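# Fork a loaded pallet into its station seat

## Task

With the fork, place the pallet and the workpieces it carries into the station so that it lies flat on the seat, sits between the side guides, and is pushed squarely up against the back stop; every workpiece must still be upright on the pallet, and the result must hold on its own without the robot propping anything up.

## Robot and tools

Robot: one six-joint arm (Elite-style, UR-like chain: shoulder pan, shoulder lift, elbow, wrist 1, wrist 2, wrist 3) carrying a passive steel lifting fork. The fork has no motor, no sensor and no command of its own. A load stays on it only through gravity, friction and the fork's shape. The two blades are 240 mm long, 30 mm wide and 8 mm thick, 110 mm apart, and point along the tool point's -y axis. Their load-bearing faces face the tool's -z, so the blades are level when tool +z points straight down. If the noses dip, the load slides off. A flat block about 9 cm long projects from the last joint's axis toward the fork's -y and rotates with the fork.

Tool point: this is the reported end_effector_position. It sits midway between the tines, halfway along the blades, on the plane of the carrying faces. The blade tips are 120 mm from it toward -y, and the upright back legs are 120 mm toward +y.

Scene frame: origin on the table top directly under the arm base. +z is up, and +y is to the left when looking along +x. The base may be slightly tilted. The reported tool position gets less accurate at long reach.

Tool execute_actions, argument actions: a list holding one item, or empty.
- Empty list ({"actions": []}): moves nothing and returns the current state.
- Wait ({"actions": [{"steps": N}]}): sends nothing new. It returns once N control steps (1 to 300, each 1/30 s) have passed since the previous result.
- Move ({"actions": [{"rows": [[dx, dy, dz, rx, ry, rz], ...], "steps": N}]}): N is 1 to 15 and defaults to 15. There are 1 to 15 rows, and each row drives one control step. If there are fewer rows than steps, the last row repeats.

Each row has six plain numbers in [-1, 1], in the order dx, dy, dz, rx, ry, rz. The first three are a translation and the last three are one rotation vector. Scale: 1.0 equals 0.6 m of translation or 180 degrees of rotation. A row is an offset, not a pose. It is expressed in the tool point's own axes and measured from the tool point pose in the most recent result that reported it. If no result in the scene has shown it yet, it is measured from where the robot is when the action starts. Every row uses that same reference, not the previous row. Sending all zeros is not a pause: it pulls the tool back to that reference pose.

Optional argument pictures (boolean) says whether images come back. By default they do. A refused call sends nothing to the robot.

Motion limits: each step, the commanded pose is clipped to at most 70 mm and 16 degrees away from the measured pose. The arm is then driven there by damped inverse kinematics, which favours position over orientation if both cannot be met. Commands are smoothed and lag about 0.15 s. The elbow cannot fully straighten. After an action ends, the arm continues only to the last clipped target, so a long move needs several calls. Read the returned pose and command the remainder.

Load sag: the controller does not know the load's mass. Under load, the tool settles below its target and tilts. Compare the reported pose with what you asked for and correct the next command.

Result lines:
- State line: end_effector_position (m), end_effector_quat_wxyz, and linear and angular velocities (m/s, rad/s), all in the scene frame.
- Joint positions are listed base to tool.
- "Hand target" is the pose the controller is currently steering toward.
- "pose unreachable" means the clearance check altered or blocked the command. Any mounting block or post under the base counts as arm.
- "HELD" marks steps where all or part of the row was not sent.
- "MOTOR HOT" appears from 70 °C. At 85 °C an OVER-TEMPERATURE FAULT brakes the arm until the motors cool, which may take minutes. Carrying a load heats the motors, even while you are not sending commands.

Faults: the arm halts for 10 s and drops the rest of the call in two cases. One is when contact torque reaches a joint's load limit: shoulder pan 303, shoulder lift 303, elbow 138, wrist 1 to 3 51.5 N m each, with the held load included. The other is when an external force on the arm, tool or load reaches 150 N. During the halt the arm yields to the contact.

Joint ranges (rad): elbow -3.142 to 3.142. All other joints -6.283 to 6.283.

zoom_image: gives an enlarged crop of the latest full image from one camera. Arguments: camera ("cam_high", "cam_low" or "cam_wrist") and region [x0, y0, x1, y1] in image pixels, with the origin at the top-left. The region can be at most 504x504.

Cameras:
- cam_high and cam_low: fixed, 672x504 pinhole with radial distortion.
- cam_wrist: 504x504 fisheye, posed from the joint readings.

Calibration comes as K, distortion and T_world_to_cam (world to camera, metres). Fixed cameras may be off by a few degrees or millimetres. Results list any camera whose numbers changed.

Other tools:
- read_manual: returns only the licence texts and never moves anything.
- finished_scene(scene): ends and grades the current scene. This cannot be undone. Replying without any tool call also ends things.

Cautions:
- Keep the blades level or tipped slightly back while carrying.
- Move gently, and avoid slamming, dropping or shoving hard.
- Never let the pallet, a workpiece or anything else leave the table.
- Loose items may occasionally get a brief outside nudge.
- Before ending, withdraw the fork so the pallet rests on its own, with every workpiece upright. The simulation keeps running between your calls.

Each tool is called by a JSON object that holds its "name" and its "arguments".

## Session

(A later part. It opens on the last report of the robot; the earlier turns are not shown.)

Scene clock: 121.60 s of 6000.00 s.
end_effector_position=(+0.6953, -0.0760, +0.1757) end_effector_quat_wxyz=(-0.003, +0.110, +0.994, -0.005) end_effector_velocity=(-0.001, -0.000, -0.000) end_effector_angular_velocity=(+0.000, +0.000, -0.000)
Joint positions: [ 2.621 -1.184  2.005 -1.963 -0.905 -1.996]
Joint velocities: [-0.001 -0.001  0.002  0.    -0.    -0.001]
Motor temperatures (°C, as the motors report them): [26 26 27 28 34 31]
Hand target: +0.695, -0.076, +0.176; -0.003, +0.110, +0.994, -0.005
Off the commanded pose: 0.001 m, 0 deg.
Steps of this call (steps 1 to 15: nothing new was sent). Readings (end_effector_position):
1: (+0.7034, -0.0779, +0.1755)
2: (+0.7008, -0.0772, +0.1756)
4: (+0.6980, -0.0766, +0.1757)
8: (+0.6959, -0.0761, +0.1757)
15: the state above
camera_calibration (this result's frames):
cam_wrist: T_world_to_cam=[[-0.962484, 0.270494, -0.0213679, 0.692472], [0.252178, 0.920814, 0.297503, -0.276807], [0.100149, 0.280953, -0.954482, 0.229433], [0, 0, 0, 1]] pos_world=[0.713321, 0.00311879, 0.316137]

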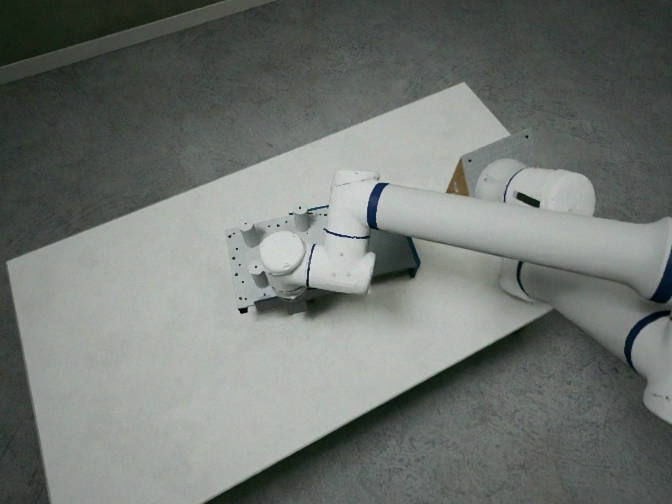

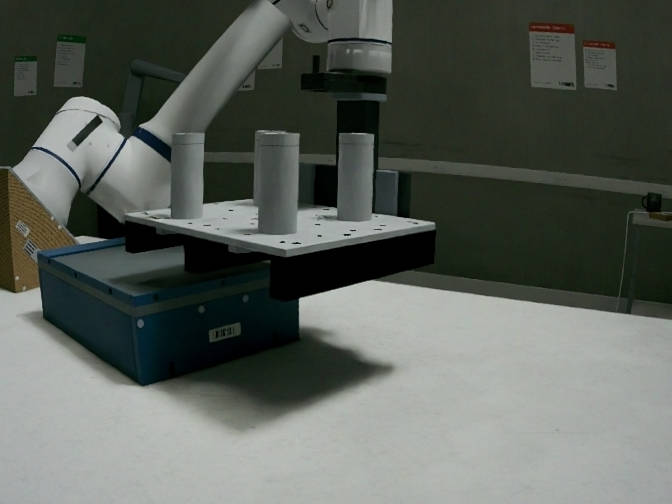

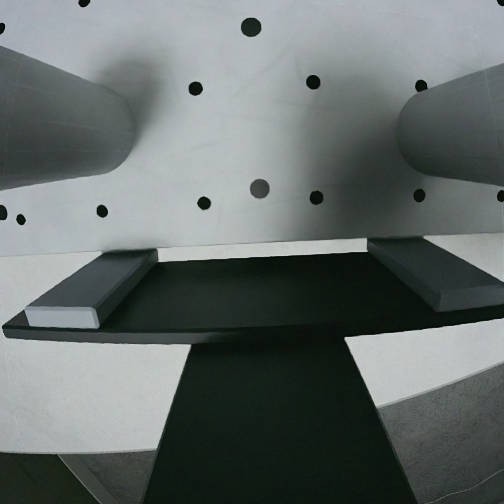

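{"name": "execute_actions", "arguments": {"actions": [{"rows":[[0.002,0,0,0,0,0],[0.005,0,0,0,0,0],[0.01,0,0,0,0,0],[0.017,0,0,0,0,0],[0.025,0,0,0,0,0],[0.034,0,0,0,0,0],[0.044,0,0,0,0,0],[0.055,0,0,0,0,0],[0.066,0,0,0,0,0],[0.077,0,0,0,0,0],[0.088,0,0,0,0,0],[0.099,0,0,0,0,0],[0.11,0,0,0,0,0],[0.121,0,0,0,0,0],[0.132,0,0,0,0,0]]}], "pictures": false}}

{"name": "execute_actions", "arguments": {"actions": [{"rows":[[0.048,0,0,0,0,0],[0.059,0,0,0,0,0],[0.07,0,0,0,0,0],[0.081,0,0,0,0,0],[0.092,0,0,0,0,0],[0.103,0,0,0,0,0],[0.114,0,0,0,0,0],[0.125,0,0,0,0,0],[0.136,0,0,0,0,0],[0.147,0,0,0,0,0],[0.158,0,0,0,0,0],[0.169,0,0,0,0,0],[0.18,0,0,0,0,0],[0.19,0,0,0,0,0],[0.199,0,0,0,0,0]]}], "pictures": false}}

{"name": "execute_actions", "arguments": {"actions": [{"rows":[[0.045,0,0,0,0,0],[0.053,0,0,0,0,0],[0.06,0,0.005,0,0,0],[0.067,0,0.01,0,0,0],[0.073,0,0.015,0,0,0],[0.078,0,0.02,0,0,0],[0.082,0,0.025,0,0,0],[0.085,0,0.03,0,0,0],[0.087,0,0.035,0,0,0]]}], "pictures": false}}

{"name": "execute_actions", "arguments": {"actions": [{"steps":10}]}}

{"name": "zoom_image", "arguments": {"camera": "cam_low", "region": [0, 130, 340, 385]}}

Scene clock: 138.30 s of 6000.00 s.
end_effector_position=(+0.6394, -0.0637, +0.1752) end_effector_quat_wxyz=(-0.004, +0.110, +0.994, -0.005) end_effector_velocity=(-0.186, +0.041, -0.001) end_effector_angular_velocity=(+0.002, +0.002, -0.003)
Joint positions: [ 2.594 -1.268  2.109 -1.964 -0.916 -2.027]
Joint velocities: [-0.097 -0.286  0.336  0.022 -0.042 -0.11 ]
Motor temperatures (°C, as the motors report them): [26 26 27 28 34 31]
Hand target: +0.619, -0.059, +0.175; -0.004, +0.110, +0.994, -0.005
Off the commanded pose: 0.022 m, 0 deg.
Steps of this call (steps 1 to 90: nothing new was sent; then 13.20 s passed at rest; steps 91 to 105: all 15 steps of this action). Readings (end_effector_position):
91: (+0.6953, -0.0760, +0.1757)
92: (+0.6950, -0.0759, +0.1757)
94: (+0.6928, -0.0754, +0.1757)
98: (+0.6795, -0.0725, +0.1755)
105: the state above

Scene clock: 138.80 s of 6000.00 s.
end_effector_position=(+0.5432, -0.0425, +0.1742) end_effector_quat_wxyz=(-0.004, +0.110, +0.994, -0.005) end_effector_velocity=(-0.182, +0.041, -0.000) end_effector_angular_velocity=(+0.001, +0.001, -0.001)
Joint positions: [ 2.535 -1.425  2.277 -1.935 -0.943 -2.092]
Joint velocities: [-0.131 -0.32   0.302  0.104 -0.061 -0.142]
Motor temperatures (°C, as the motors report them): [26 26 27 28 34 31]
Hand target: +0.524, -0.038, +0.174; -0.004, +0.110, +0.994, -0.005
Off the commanded pose: 0.021 m, 0 deg.
Steps of this call (steps 1 to 15: all 15 steps of this action). Readings (end_effector_position):
1: (+0.6330, -0.0623, +0.1751)
2: (+0.6266, -0.0609, +0.1749)
4: (+0.6136, -0.0582, +0.1745)
8: (+0.5880, -0.0525, +0.1743)
15: the state above

Scene clock: 139.30 s of 6000.00 s.
end_effector_position=(+0.4930, -0.0316, +0.1546) end_effector_quat_wxyz=(-0.004, +0.110, +0.994, -0.005) end_effector_velocity=(-0.013, +0.003, -0.013) end_effector_angular_velocity=(+0.003, +0.004, -0.005)
Joint positions: [ 2.518 -1.496  2.377 -1.952 -0.951 -2.111]
Joint velocities: [ 0.005 -0.008  0.029 -0.019  0.002  0.007]
Motor temperatures (°C, as the motors report them): [26 26 27 28 34 31]
Hand target: +0.492, -0.031, +0.154; -0.004, +0.110, +0.994, -0.005
Off the commanded pose: 0.001 m, 0 deg.
Steps of this call (steps 1 to 15: all 15 steps of this action). Readings (end_effector_position):
1: (+0.5371, -0.0412, +0.1742)
2: (+0.5313, -0.0400, +0.1740)
4: (+0.5204, -0.0377, +0.1728)
8: (+0.5031, -0.0338, +0.1646)
15: the state above

Scene clock: 139.63 s of 6000.00 s.
end_effector_position=(+0.4921, -0.0313, +0.1535) end_effector_quat_wxyz=(-0.004, +0.110, +0.994, -0.005) end_effector_velocity=(-0.000, -0.000, -0.000) end_effector_angular_velocity=(+0.000, -0.000, -0.000)
Joint positions: [ 2.518 -1.497  2.379 -1.954 -0.951 -2.11 ]
Joint velocities: [-0.    -0.     0.001 -0.001  0.     0.   ]
Motor temperatures (°C, as the motors report them): [26 26 27 28 34 31]
Hand target: +0.492, -0.031, +0.154; -0.004, +0.110, +0.994, -0.005
Off the commanded pose: 0.000 m, 0 deg.
Steps of this call (steps 1 to 10: nothing new was sent). Readings (end_effector_position):
1: (+0.4927, -0.0315, +0.1542)
2: (+0.4925, -0.0314, +0.1540)
4: (+0.4923, -0.0314, +0.1538)
8: (+0.4921, -0.0313, +0.1536)
10: the state above
camera_calibration (this result's frames):
cam_wrist: T_world_to_cam=[[-0.962192, 0.271608, -0.0203922, 0.484061], [0.253531, 0.920481, 0.297383, -0.260762], [0.0995421, 0.280969, -0.95454, 0.216407], [0, 0, 0, 1]] pos_world=[0.510329, 0.0477479, 0.293986]

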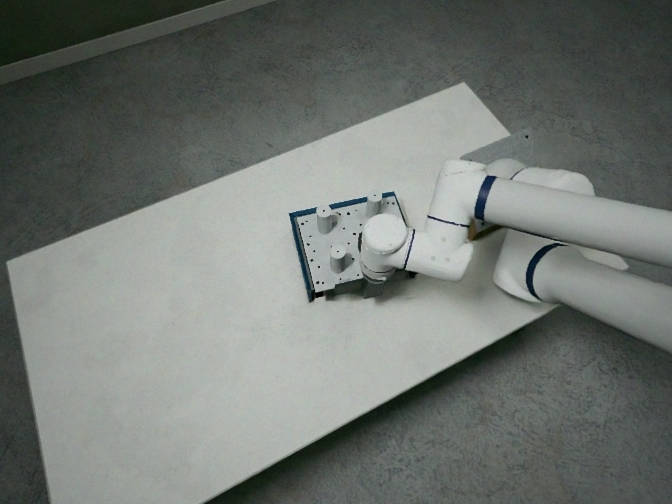

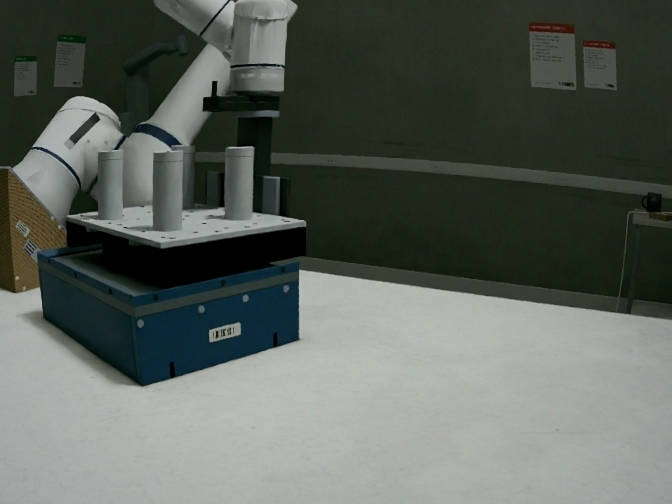

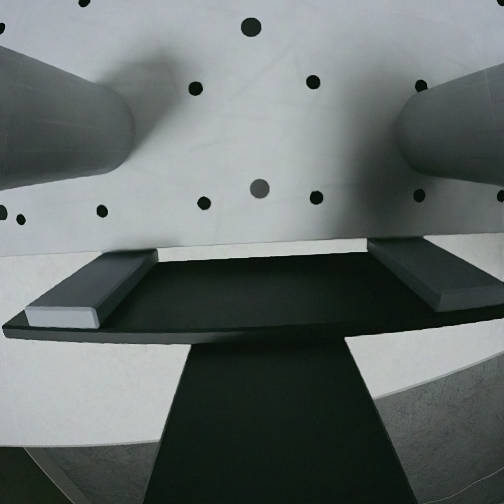

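Region (0, 130, 340, 385) of cam_low's 672x504 image, scaled by 1.482, with more detail than that image has; it fills the top 378 rows of this view, and the rest is white.

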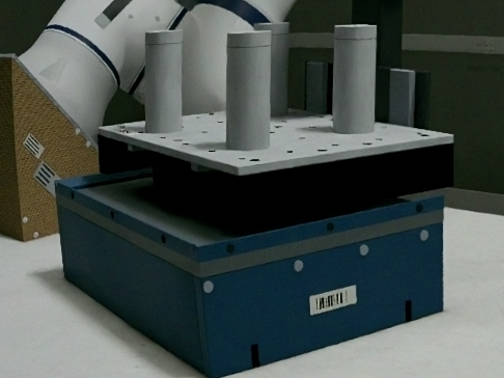

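{"name": "zoom_image", "arguments": {"camera": "cam_high", "region": [270, 180, 440, 310]}}

Region (270, 180, 440, 310) of cam_high's 672x504 image, scaled by 2.965, with more detail than that image has; it fills the top 385 rows of this view, and the rest is white.

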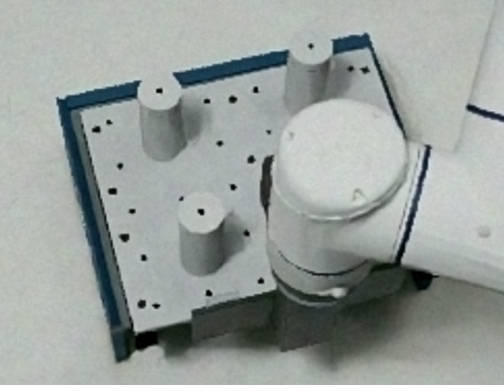

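{"name": "execute_actions", "arguments": {"actions": [{"rows":[[-0.003,0,0,0,0,0],[-0.006,0,0,0,0,0],[-0.009,0,0.003,0,0,0],[-0.012,0,0.006,0,0,0],[-0.012,0,0.009,0,0,0],[-0.012,0,0.012,0,0,0],[-0.012,0,0.015,0,0,0],[-0.012,0,0.018,0,0,0]]}]}}

{"name": "zoom_image", "arguments": {"camera": "cam_high", "region": [270, 180, 440, 310]}}

{"name": "zoom_image", "arguments": {"camera": "cam_low", "region": [20, 190, 330, 320]}}

Scene clock: 151.47 s of 6000.00 s.
end_effector_position=(+0.4990, -0.0330, +0.1431) end_effector_quat_wxyz=(-0.004, +0.110, +0.994, -0.005) end_effector_velocity=(-0.001, -0.000, -0.006) end_effector_angular_velocity=(+0.002, +0.003, -0.003)
Joint positions: [ 2.536 -1.472  2.378 -1.988 -0.943 -2.091]
Joint velocities: [ 0.006  0.007  0.005 -0.012  0.002  0.007]
Motor temperatures (°C, as the motors report them): [26 26 27 28 34 31]
Hand target: +0.499, -0.033, +0.143; -0.004, +0.110, +0.994, -0.005
Off the commanded pose: 0.000 m, 0 deg.
Steps of this call (steps 1 to 90: nothing new was sent; then 8.33 s passed at rest; steps 91 to 105: all 15 steps of this action). Readings (end_effector_position):
91: (+0.4921, -0.0313, +0.1535)
92: (+0.4923, -0.0313, +0.1534)
94: (+0.4946, -0.0318, +0.1530)
98: (+0.4982, -0.0327, +0.1482)
105: the state above
camera_calibration (this result's frames):
cam_wrist: T_world_to_cam=[[-0.962193, 0.271605, -0.020357, 0.490889], [0.253541, 0.920487, 0.297356, -0.257853], [0.0995016, 0.280952, -0.95455, 0.206267], [0, 0, 0, 1]] pos_world=[0.517182, 0.0460707, 0.283559]

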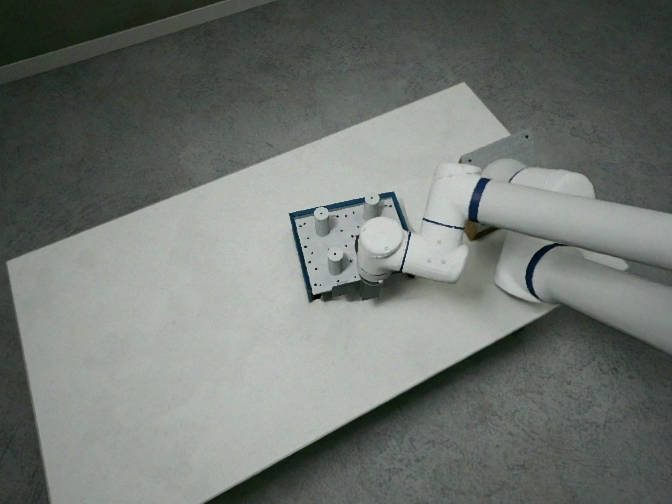

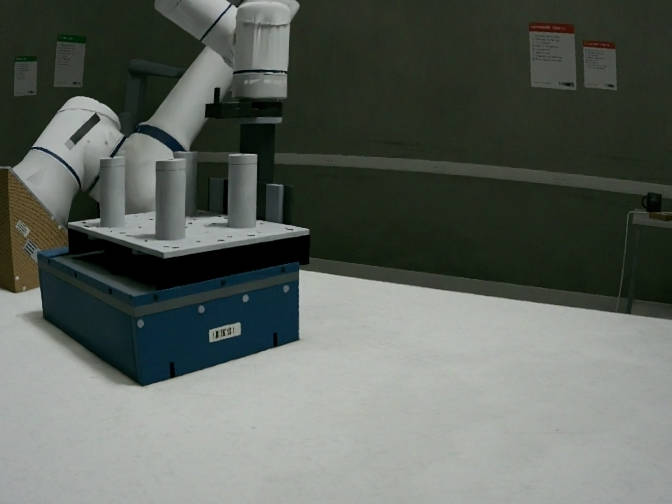

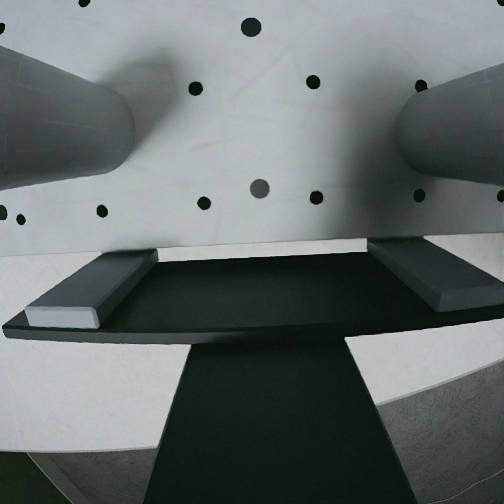

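Region (270, 180, 440, 310) of cam_high's 672x504 image, scaled by 2.965, with more detail than that image has; it fills the top 385 rows of this view, and the rest is white.

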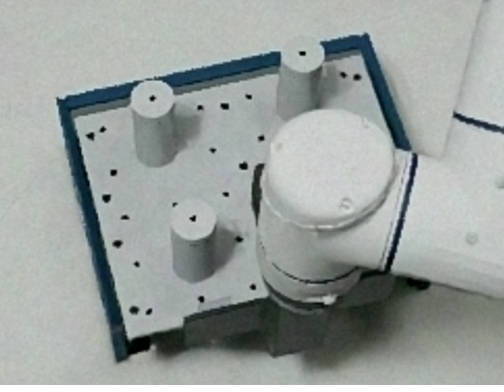

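Region (20, 190, 330, 320) of cam_low's 672x504 image, scaled by 1.626, with more detail than that image has; it fills the top 211 rows of this view, and the rest is white.

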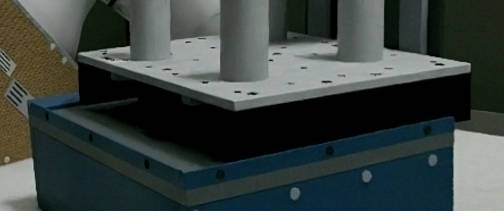

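{"name": "execute_actions", "arguments": {"actions": [{"rows":[[0.002,0,0,0,0,0],[0.004,0,0.002,0,0,0],[0.004,0,0.004,0,0,0],[0.004,0,0.006,0,0,0],[0.004,0,0.008,0,0,0],[0.004,0,0.01,0,0,0],[0.004,0,0.012,0,0,0],[0.004,0,0.014,0,0,0],[0.004,0,0.016,0,0,0],[0.004,0,0.018,0,0,0],[0.004,0,0.02,0,0,0]]}]}}

{"name": "zoom_image", "arguments": {"camera": "cam_high", "region": [270, 180, 440, 310]}}

{"name": "zoom_image", "arguments": {"camera": "cam_low", "region": [20, 190, 330, 320]}}

Scene clock: 163.43 s of 6000.00 s.
end_effector_position=(+0.4966, -0.0326, +0.1321) end_effector_quat_wxyz=(-0.004, +0.110, +0.994, -0.005) end_effector_velocity=(-0.000, -0.001, -0.010) end_effector_angular_velocity=(+0.000, -0.002, -0.002)
Joint positions: [ 2.547 -1.463  2.391 -2.018 -0.938 -2.08 ]
Joint velocities: [ 0.01   0.012  0.009 -0.029  0.006  0.013]
Motor temperatures (°C, as the motors report them): [26 26 27 28 34 31]
Hand target: +0.497, -0.033, +0.131; -0.004, +0.110, +0.994, -0.005
Off the commanded pose: 0.001 m, 0 deg.
Steps of this call (steps 1 to 90: nothing new was sent; then 8.47 s passed at rest; steps 91 to 105: all 15 steps of this action). Readings (end_effector_position):
91: (+0.4990, -0.0330, +0.1427)
92: (+0.4988, -0.0329, +0.1427)
94: (+0.4975, -0.0327, +0.1418)
98: (+0.4970, -0.0326, +0.1386)
105: the state above
camera_calibration (this result's frames):
cam_wrist: T_world_to_cam=[[-0.962225, 0.271485, -0.0204551, 0.488309], [0.253407, 0.920551, 0.297273, -0.254258], [0.0995351, 0.28086, -0.954573, 0.195867], [0, 0, 0, 1]] pos_world=[0.514798, 0.0464779, 0.272542]

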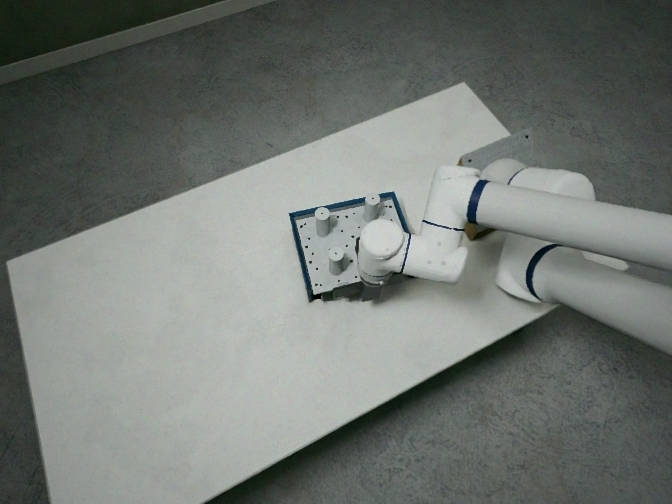

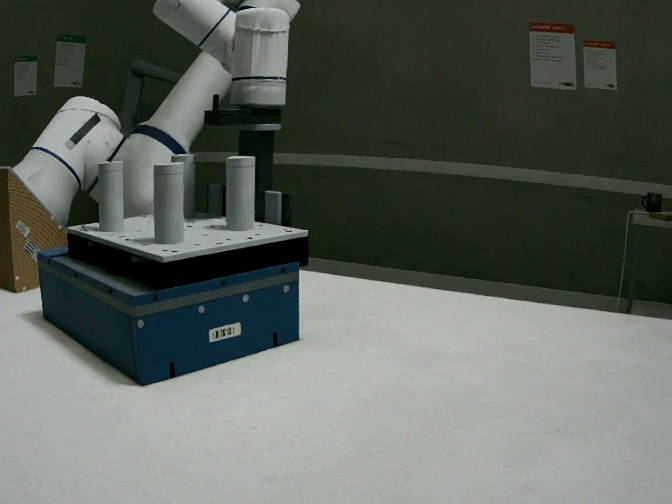

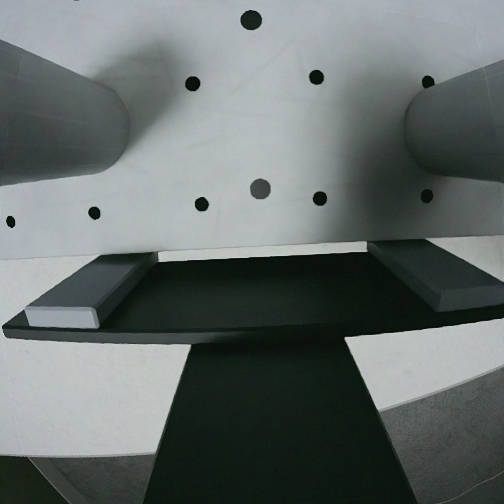

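Region (270, 180, 440, 310) of cam_high's 672x504 image, scaled by 2.965, with more detail than that image has; it fills the top 385 rows of this view, and the rest is white.

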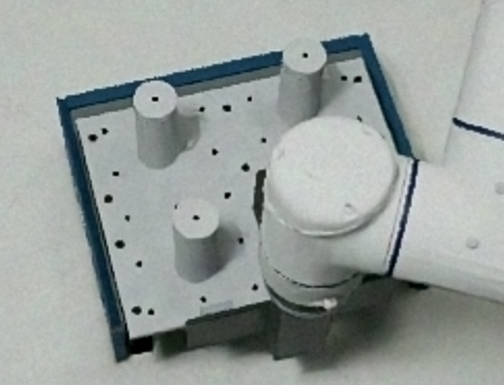

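Region (20, 190, 330, 320) of cam_low's 672x504 image, scaled by 1.626, with more detail than that image has; it fills the top 211 rows of this view, and the rest is white.

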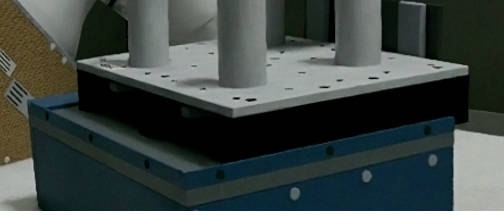

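{"name": "execute_actions", "arguments": {"actions": [{"rows":[[0,0,0.005,0,0,0],[0,-0.004,0.007,0,0,0],[0,-0.008,0.007,0,0,0],[0,-0.012,0.007,0,0,0],[0,-0.016,0.007,0,0,0],[0,-0.02,0.007,0,0,0],[0,-0.024,0.007,0,0,0],[0,-0.028,0.007,0,0,0],[0,-0.032,0.007,0,0,0],[0,-0.036,0.007,0,0,0],[0,-0.04,0.007,0,0,0],[0,-0.044,0.007,0,0,0],[0,-0.048,0.007,0,0,0],[0,-0.052,0.007,0,0,0]]}], "pictures": false}}

{"name": "execute_actions", "arguments": {"actions": [{"steps":12}]}}

{"name": "zoom_image", "arguments": {"camera": "cam_low", "region": [20, 190, 330, 320]}}

Scene clock: 173.60 s of 6000.00 s.
end_effector_position=(+0.4908, -0.0576, +0.1283) end_effector_quat_wxyz=(-0.004, +0.110, +0.994, -0.005) end_effector_velocity=(-0.015, -0.061, -0.001) end_effector_angular_velocity=(+0.001, +0.003, -0.000)
Joint positions: [ 2.516 -1.429  2.404 -2.046 -0.952 -2.113]
Joint velocities: [-0.085  0.078  0.021 -0.042 -0.042 -0.093]
Motor temperatures (°C, as the motors report them): [26 26 27 28 34 31]
Hand target: +0.490, -0.063, +0.128; -0.004, +0.110, +0.994, -0.005
Off the commanded pose: 0.006 m, 0 deg.
Steps of this call (steps 1 to 90: nothing new was sent; then 6.67 s passed at rest; steps 91 to 105: all 15 steps of this action). Readings (end_effector_position):
91: (+0.4965, -0.0326, +0.1311)
92: (+0.4966, -0.0327, +0.1306)
94: (+0.4961, -0.0343, +0.1290)
98: (+0.4946, -0.0417, +0.1283)
105: the state above

Scene clock: 174.00 s of 6000.00 s.
end_effector_position=(+0.4897, -0.0628, +0.1283) end_effector_quat_wxyz=(-0.004, +0.110, +0.994, -0.005) end_effector_velocity=(-0.001, +0.000, -0.002) end_effector_angular_velocity=(+0.001, +0.002, +0.001)
Joint positions: [ 2.509 -1.422  2.406 -2.05  -0.956 -2.121]
Joint velocities: [ 0.001  0.001  0.002 -0.001 -0.    -0.001]
Motor temperatures (°C, as the motors report them): [26 26 27 28 34 31]
Hand target: +0.490, -0.063, +0.128; -0.004, +0.110, +0.994, -0.005
Off the commanded pose: 0.000 m, 0 deg.
Steps of this call (steps 1 to 12: nothing new was sent). Readings (end_effector_position):
1: (+0.4904, -0.0593, +0.1283)
2: (+0.4901, -0.0604, +0.1282)
4: (+0.4899, -0.0617, +0.1283)
8: (+0.4897, -0.0626, +0.1283)
12: the state above
camera_calibration (this result's frames):
cam_wrist: T_world_to_cam=[[-0.962225, 0.27149, -0.020417, 0.489756], [0.25341, 0.92051, 0.297396, -0.223599], [0.0995342, 0.280988, -0.954536, 0.201393], [0, 0, 0, 1]] pos_world=[0.507872, 0.0162719, 0.268733]

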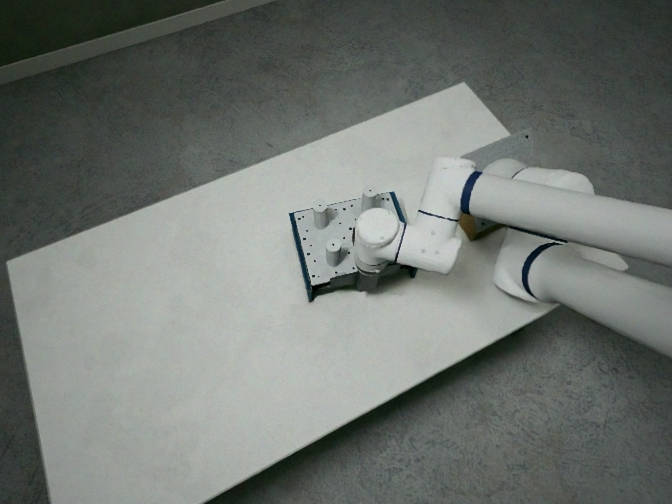

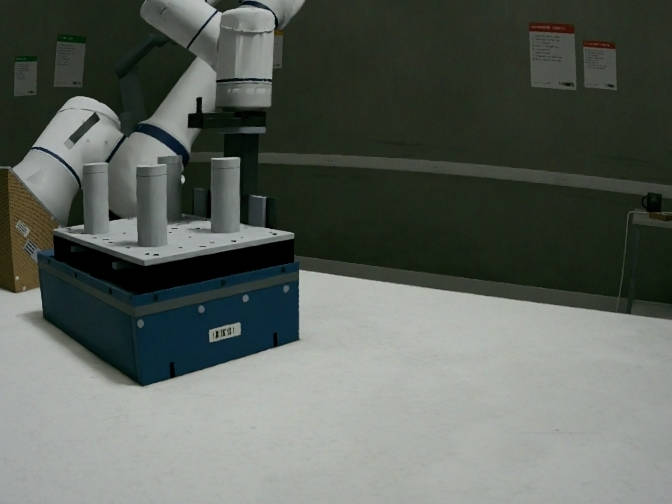

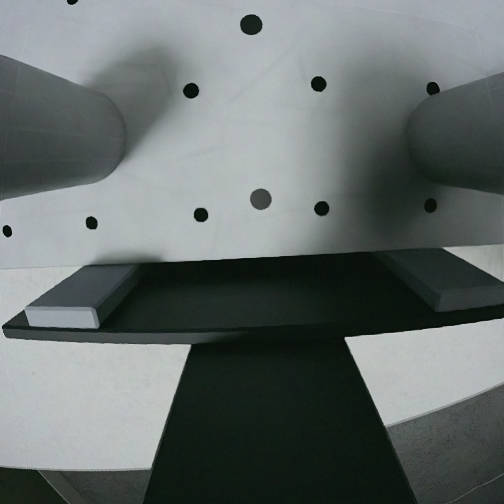

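Region (20, 190, 330, 320) of cam_low's 672x504 image, scaled by 1.626, with more detail than that image has; it fills the top 211 rows of this view, and the rest is white.

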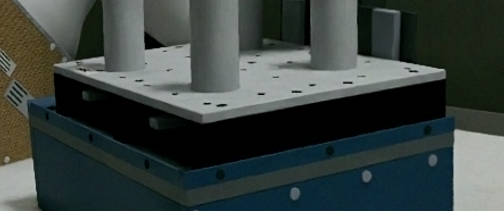

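Push in small increments until it stalls.

{"name": "execute_actions", "arguments": {"actions": [{"rows":[[0,-0.002,0,0,0,0],[0,-0.004,0,0,0,0],[0,-0.006,0,0,0,0],[0,-0.008,0,0,0,0]]}], "pictures": false}}

Scene clock: 178.60 s of 6000.00 s.
end_effector_position=(+0.4886, -0.0674, +0.1283) end_effector_quat_wxyz=(-0.004, +0.110, +0.994, -0.005) end_effector_velocity=(+0.001, -0.001, +0.001) end_effector_angular_velocity=(-0.001, -0.002, +0.000)
Joint positions: [ 2.502 -1.416  2.407 -2.053 -0.959 -2.128]
Joint velocities: [-0.002  0.001 -0.001 -0.001 -0.    -0.001]
Motor temperatures (°C, as the motors report them): [26 26 27 28 34 31]
Hand target: +0.489, -0.067, +0.128; -0.004, +0.110, +0.994, -0.005
Off the commanded pose: 0.000 m, 0 deg.
Steps of this call (steps 1 to 90: nothing new was sent; then 1.10 s passed at rest; steps 91 to 105: all 15 steps of this action). Readings (end_effector_position):
91: (+0.4897, -0.0629, +0.1283)
92: (+0.4897, -0.0632, +0.1283)
94: (+0.4893, -0.0645, +0.1284)
98: (+0.4888, -0.0668, +0.1284)
105: the state above

{"name": "execute_actions", "arguments": {"actions": [{"rows":[[0,-0.002,0,0,0,0],[0,-0.004,0,0,0,0],[0,-0.006,0,0,0,0]]}]}}

{"name": "zoom_image", "arguments": {"camera": "cam_low", "region": [20, 210, 220, 320]}}

Scene clock: 184.53 s of 6000.00 s.
end_effector_position=(+0.4878, -0.0709, +0.1284) end_effector_quat_wxyz=(-0.004, +0.110, +0.994, -0.005) end_effector_velocity=(-0.000, +0.000, -0.001) end_effector_angular_velocity=(+0.000, +0.001, +0.001)
Joint positions: [ 2.498 -1.412  2.408 -2.055 -0.961 -2.133]
Joint velocities: [ 0.002  0.     0.001 -0.001 -0.    -0.   ]
Motor temperatures (°C, as the motors report them): [26 26 27 28 34 31]
Hand target: +0.488, -0.071, +0.128; -0.004, +0.110, +0.994, -0.005
Off the commanded pose: 0.000 m, 0 deg.
Steps of this call (steps 1 to 90: nothing new was sent; then 2.43 s passed at rest; steps 91 to 105: all 15 steps of this action). Readings (end_effector_position):
91: (+0.4886, -0.0675, +0.1283)
92: (+0.4886, -0.0678, +0.1283)
94: (+0.4882, -0.0691, +0.1284)
98: (+0.4879, -0.0705, +0.1284)
105: the state above
camera_calibration (this result's frames):
cam_wrist: T_world_to_cam=[[-0.962228, 0.271477, -0.0204139, 0.490205], [0.253395, 0.920502, 0.297433, -0.215708], [0.0995373, 0.281026, -0.954524, 0.203942], [0, 0, 0, 1]] pos_world=[0.506049, 0.00816724, 0.268834]

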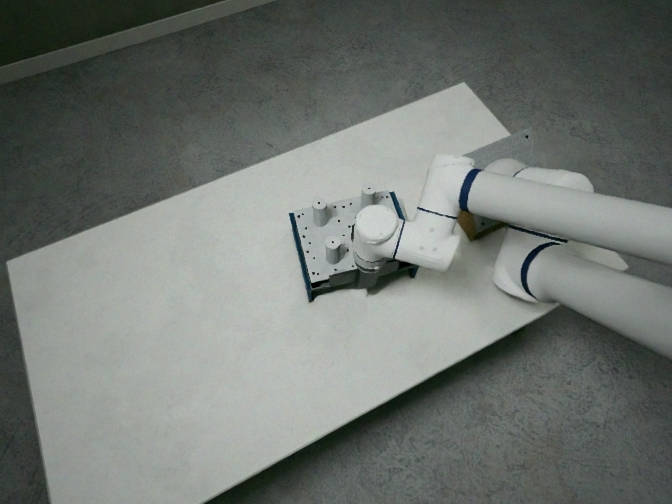

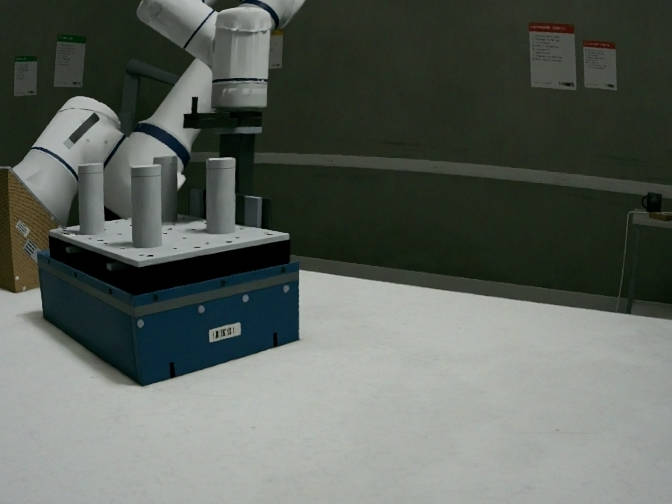

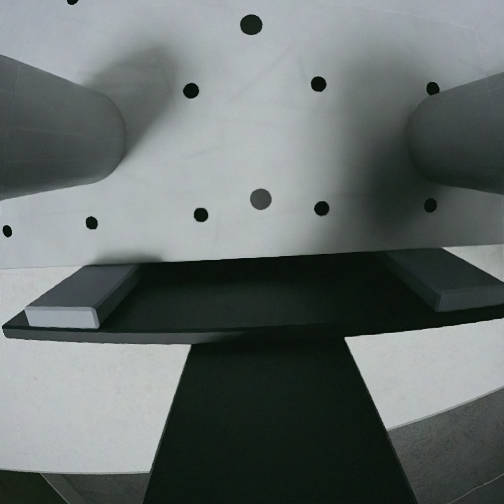

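Region (20, 210, 220, 320) of cam_low's 672x504 image, scaled by 2.520, with more detail than that image has; it fills the top 277 rows of this view, and the rest is white.

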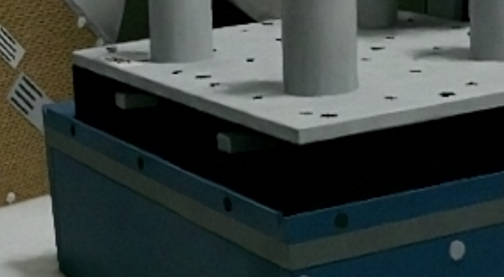

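{"name": "execute_actions", "arguments": {"actions": [{"rows":[[0,-0.002,0,0,0,0],[0,-0.004,0,0,0,0],[0,-0.005,0,0,0,0]]}], "pictures": false}}

{"name": "execute_actions", "arguments": {"actions": [{"rows":[[0,-0.002,0,0,0,0],[0,-0.004,0,0,0,0],[0,-0.005,0,0,0,0]]}], "pictures": false}}

Scene clock: 189.53 s of 6000.00 s.
end_effector_position=(+0.4872, -0.0738, +0.1284) end_effector_quat_wxyz=(-0.004, +0.110, +0.994, -0.005) end_effector_velocity=(+0.000, -0.001, +0.001) end_effector_angular_velocity=(-0.000, -0.001, -0.001)
Joint positions: [ 2.494 -1.408  2.409 -2.057 -0.963 -2.137]
Joint velocities: [-0.002  0.    -0.001  0.    -0.    -0.001]
Motor temperatures (°C, as the motors report them): [26 26 27 28 34 31]
Hand target: +0.487, -0.074, +0.128; -0.004, +0.110, +0.994, -0.005
Off the commanded pose: 0.000 m, 0 deg.
Steps of this call (steps 1 to 90: nothing new was sent; then 1.50 s passed at rest; steps 91 to 105: all 15 steps of this action). Readings (end_effector_position):
91: (+0.4878, -0.0709, +0.1284)
92: (+0.4878, -0.0712, +0.1284)
94: (+0.4875, -0.0725, +0.1284)
98: (+0.4873, -0.0735, +0.1284)
105: the state above

Scene clock: 190.03 s of 6000.00 s.
end_effector_position=(+0.4867, -0.0765, +0.1285) end_effector_quat_wxyz=(-0.004, +0.110, +0.994, -0.005) end_effector_velocity=(-0.001, -0.001, +0.000) end_effector_angular_velocity=(-0.001, +0.002, -0.001)
Joint positions: [ 2.49  -1.404  2.409 -2.059 -0.965 -2.141]
Joint velocities: [-0.001  0.001  0.001  0.    -0.002 -0.001]
Motor temperatures (°C, as the motors report them): [26 26 27 28 34 31]
Hand target: +0.487, -0.077, +0.128; -0.004, +0.110, +0.994, -0.005
Off the commanded pose: 0.000 m, 0 deg.
Steps of this call (steps 1 to 15: all 15 steps of this action). Readings (end_effector_position):
1: (+0.4872, -0.0738, +0.1284)
2: (+0.4871, -0.0741, +0.1284)
4: (+0.4868, -0.0753, +0.1284)
8: (+0.4868, -0.0761, +0.1284)
15: the state above

{"name": "execute_actions", "arguments": {"actions": [{"rows":[[0,-0.002,0,0,0,0],[0,-0.004,0,0,0,0]]}]}}

{"name": "zoom_image", "arguments": {"camera": "cam_low", "region": [20, 210, 220, 320]}}

Scene clock: 200.17 s of 6000.00 s.
end_effector_position=(+0.4873, -0.0756, +0.1280) end_effector_quat_wxyz=(-0.003, +0.111, +0.994, -0.004) end_effector_velocity=(+0.001, -0.000, +0.001) end_effector_angular_velocity=(-0.001, -0.001, +0.002)
Joint positions: [ 2.49  -1.404  2.409 -2.059 -0.961 -2.14 ]
Joint velocities: [ 0.     0.    -0.002 -0.001 -0.    -0.   ]
Motor temperatures (°C, as the motors report them): [26 26 27 28 34 31]
Hand target: +0.487, -0.076, +0.128; -0.003, +0.111, +0.994, -0.004
Off the commanded pose: 0.003 m, 0 deg.
FORCE FAULT: contact force on the arm reached its limit, and the arm stopped for 10 seconds. The contact can be on any part of the arm, not only on its tool. The arm's remaining commands of this call were not run. The arm holds still and accepts commands again. Move the arm away from the contact; if what it grips holds it there, let go first. Pushing or pulling that hard again can fault the arm again.
The stop began at step 4 of this call (marked STOPPED below). From that step on the arm followed nothing that you had sent. 15 steps, steps kept back included, did not run and will not run. Nothing is kept back now.
Steps of this call (steps 1 to 3: nothing new was sent; steps 4 to 304: the stop). Readings (end_effector_position):
1: (+0.4867, -0.0766, +0.1285)
2: (+0.4867, -0.0766, +0.1285)
4: (+0.4872, -0.0757, +0.1280) STOPPED
8: (+0.4873, -0.0756, +0.1280)
304: the state above
camera_calibration (this result's frames):
cam_wrist: T_world_to_cam=[[-0.961814, 0.272807, -0.02213, 0.491029], [0.2538, 0.919219, 0.301035, -0.211845], [0.102467, 0.283923, -0.953356, 0.203588], [0, 0, 0, 1]] pos_world=[0.505184, 0.00297253, 0.268731]

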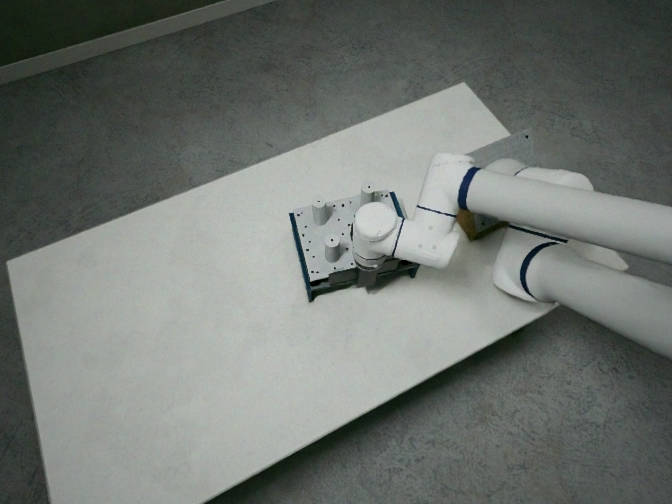

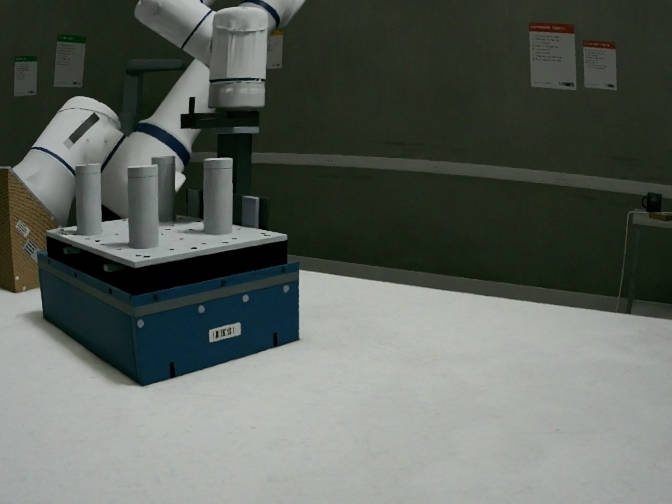

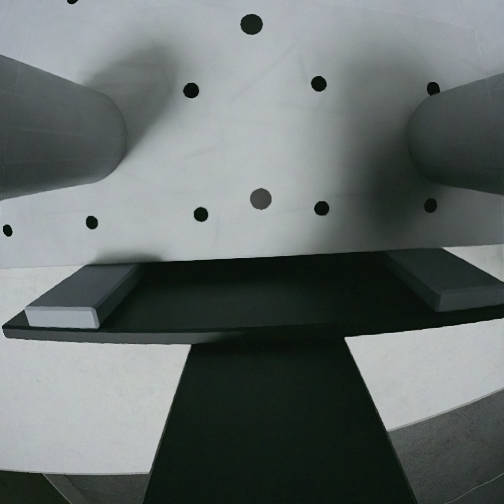

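Region (20, 210, 220, 320) of cam_low's 672x504 image, scaled by 2.520, with more detail than that image has; it fills the top 277 rows of this view, and the rest is white.

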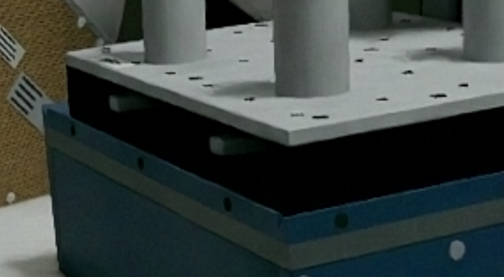

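{"name": "execute_actions", "arguments": {"actions": [{"rows":[[0,0.01,0,0,0,0],[0,0.02,0,0,0,0],[0,0.03,0,0,0,0],[0,0.04,0,0,0,0]]}]}}

{"name": "zoom_image", "arguments": {"camera": "cam_high", "region": [270, 180, 440, 310]}}

Scene clock: 205.90 s of 6000.00 s.
end_effector_position=(+0.4925, -0.0525, +0.1278) end_effector_quat_wxyz=(-0.003, +0.111, +0.994, -0.004) end_effector_velocity=(+0.000, +0.003, -0.000) end_effector_angular_velocity=(+0.000, +0.001, -0.001)
Joint positions: [ 2.522 -1.434  2.402 -2.042 -0.945 -2.105]
Joint velocities: [ 0.004 -0.004 -0.     0.002  0.002  0.005]
Motor temperatures (°C, as the motors report them): [26 26 27 28 34 31]
Hand target: +0.493, -0.052, +0.128; -0.003, +0.111, +0.994, -0.004
Off the commanded pose: 0.000 m, 0 deg.
Steps of this call (steps 1 to 90: nothing new was sent; then 2.23 s passed at rest; steps 91 to 105: all 15 steps of this action). Readings (end_effector_position):
91: (+0.4873, -0.0755, +0.1280)
92: (+0.4873, -0.0742, +0.1280)
94: (+0.4890, -0.0673, +0.1278)
98: (+0.4917, -0.0557, +0.1277)
105: the state above
camera_calibration (this result's frames):
cam_wrist: T_world_to_cam=[[-0.9618, 0.272859, -0.0221076, 0.489729], [0.253865, 0.919229, 0.300949, -0.234357], [0.102439, 0.283841, -0.953384, 0.19631], [0, 0, 0, 1]] pos_world=[0.510407, 0.0260799, 0.268516]

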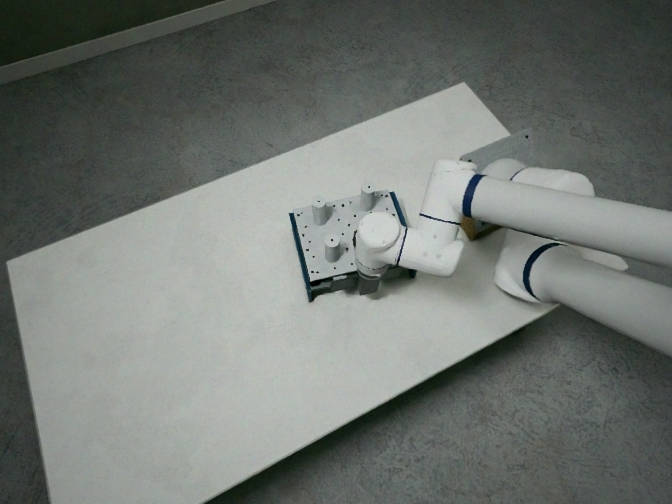

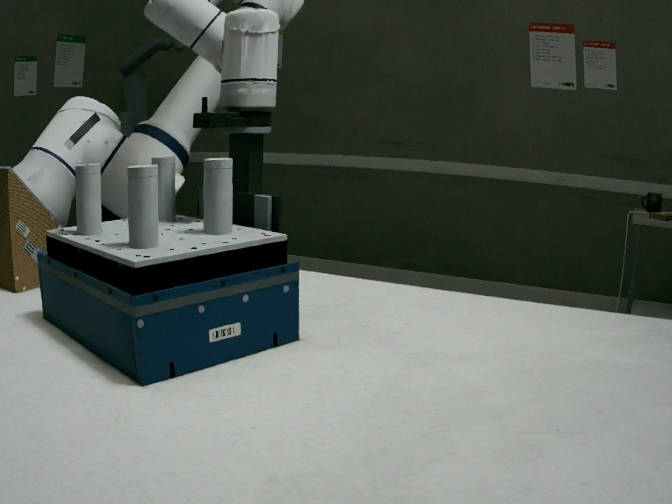

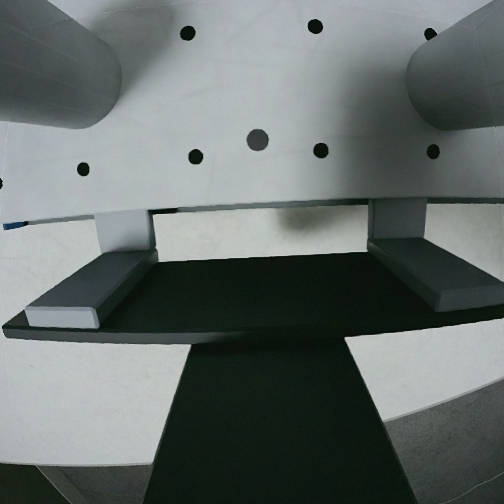

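Region (270, 180, 440, 310) of cam_high's 672x504 image, scaled by 2.965, with more detail than that image has; it fills the top 385 rows of this view, and the rest is white.

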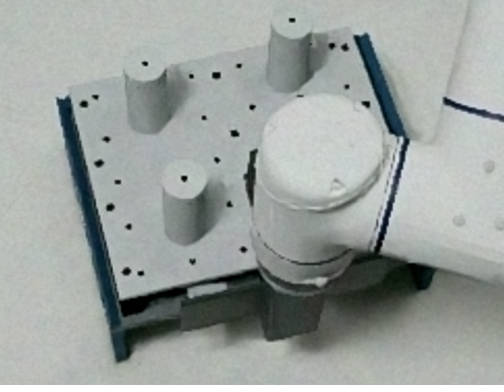

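{"name": "execute_actions", "arguments": {"actions": [{"rows":[[0,0.03,0,0,0,0],[0,0.06,0,0,0,0],[0,0.09,0,0,0,0],[0,0.12,0,0,0,0],[0,0.15,0,0,0,0],[0,0.18,0,0,0,0],[0,0.2,0,0,0,0],[0,0.22,0,0,0,0]]}], "pictures": false}}

{"name": "execute_actions", "arguments": {"actions": [{"rows":[[0,0.05,0,0,0,0],[0,0.08,0,0,0,0],[0,0.11,0,0,0,0],[0,0.14,0,0,0,0],[0,0.17,0,0,0,0],[0,0.19,0,0,0,0]]}]}}

Scene clock: 213.60 s of 6000.00 s.
end_effector_position=(+0.5206, +0.0719, +0.1262) end_effector_quat_wxyz=(-0.003, +0.111, +0.994, -0.003) end_effector_velocity=(+0.008, +0.045, +0.003) end_effector_angular_velocity=(-0.010, +0.003, -0.010)
Joint positions: [ 2.698 -1.556  2.339 -1.981 -0.87  -1.903]
Joint velocities: [ 0.064 -0.036 -0.034  0.017  0.013  0.09 ]
Motor temperatures (°C, as the motors report them): [26 26 27 28 34 31]
Hand target: +0.522, +0.076, +0.127; -0.003, +0.111, +0.994, -0.004
Off the commanded pose: 0.004 m, 0 deg.
Steps of this call (steps 1 to 90: nothing new was sent; then 4.20 s passed at rest; steps 91 to 105: all 15 steps of this action). Readings (end_effector_position):
91: (+0.4926, -0.0519, +0.1278)
92: (+0.4934, -0.0474, +0.1275)
94: (+0.4982, -0.0279, +0.1269)
98: (+0.5110, +0.0276, +0.1250)
105: the state above

Scene clock: 214.10 s of 6000.00 s.
end_effector_position=(+0.5451, +0.1810, +0.1252) end_effector_quat_wxyz=(-0.003, +0.111, +0.994, -0.003) end_effector_velocity=(+0.006, +0.021, +0.001) end_effector_angular_velocity=(-0.008, -0.002, -0.003)
Joint positions: [ 2.85  -1.612  2.25  -1.964 -0.824 -1.711]
Joint velocities: [ 0.032 -0.004 -0.022 -0.008  0.001  0.049]
Motor temperatures (°C, as the motors report them): [26 26 27 28 34 31]
Hand target: +0.546, +0.183, +0.125; -0.003, +0.111, +0.994, -0.004
Off the commanded pose: 0.002 m, 0 deg.
Steps of this call (steps 1 to 15: all 15 steps of this action). Readings (end_effector_position):
1: (+0.5210, +0.0736, +0.1263)
2: (+0.5221, +0.0807, +0.1259)
4: (+0.5282, +0.1048, +0.1257)
8: (+0.5402, +0.1589, +0.1250)
15: the state above
camera_calibration (this result's frames):
cam_wrist: T_world_to_cam=[[-0.962019, 0.272137, -0.0214609, 0.476766], [0.253307, 0.919224, 0.301433, -0.461407], [0.101759, 0.284548, -0.953246, 0.122433], [0, 0, 0, 1]] pos_world=[0.563077, 0.259553, 0.266024]

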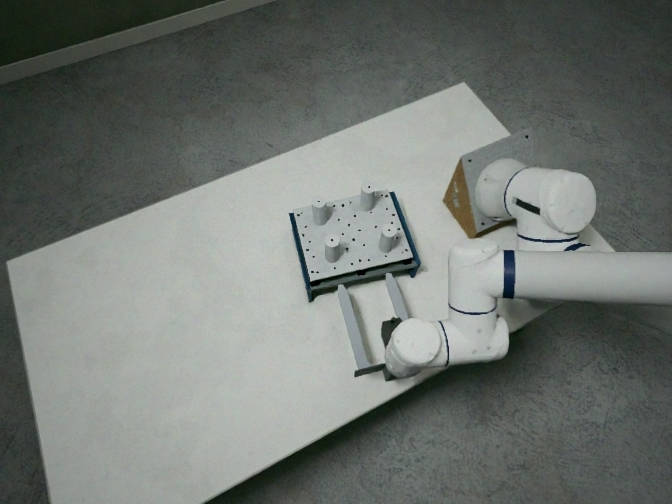

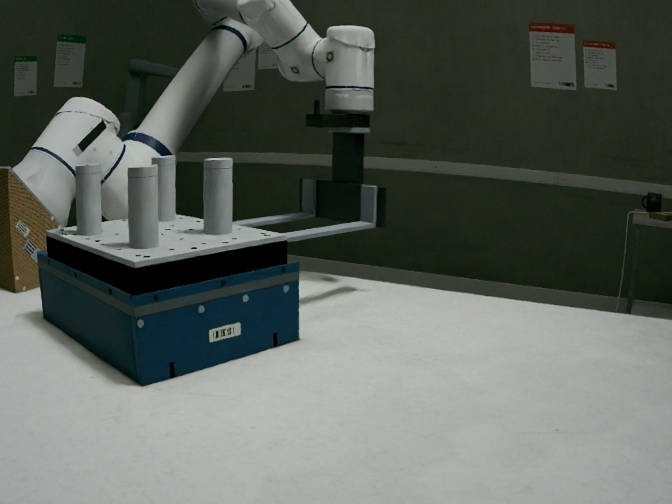

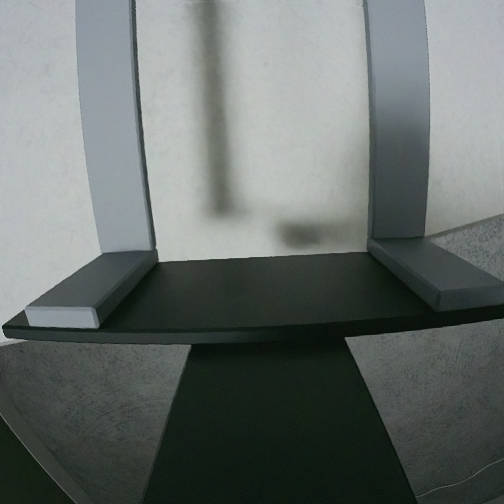

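{"name": "finished_scene", "arguments": {"scene": 1}}

The scene is finished: the task was done.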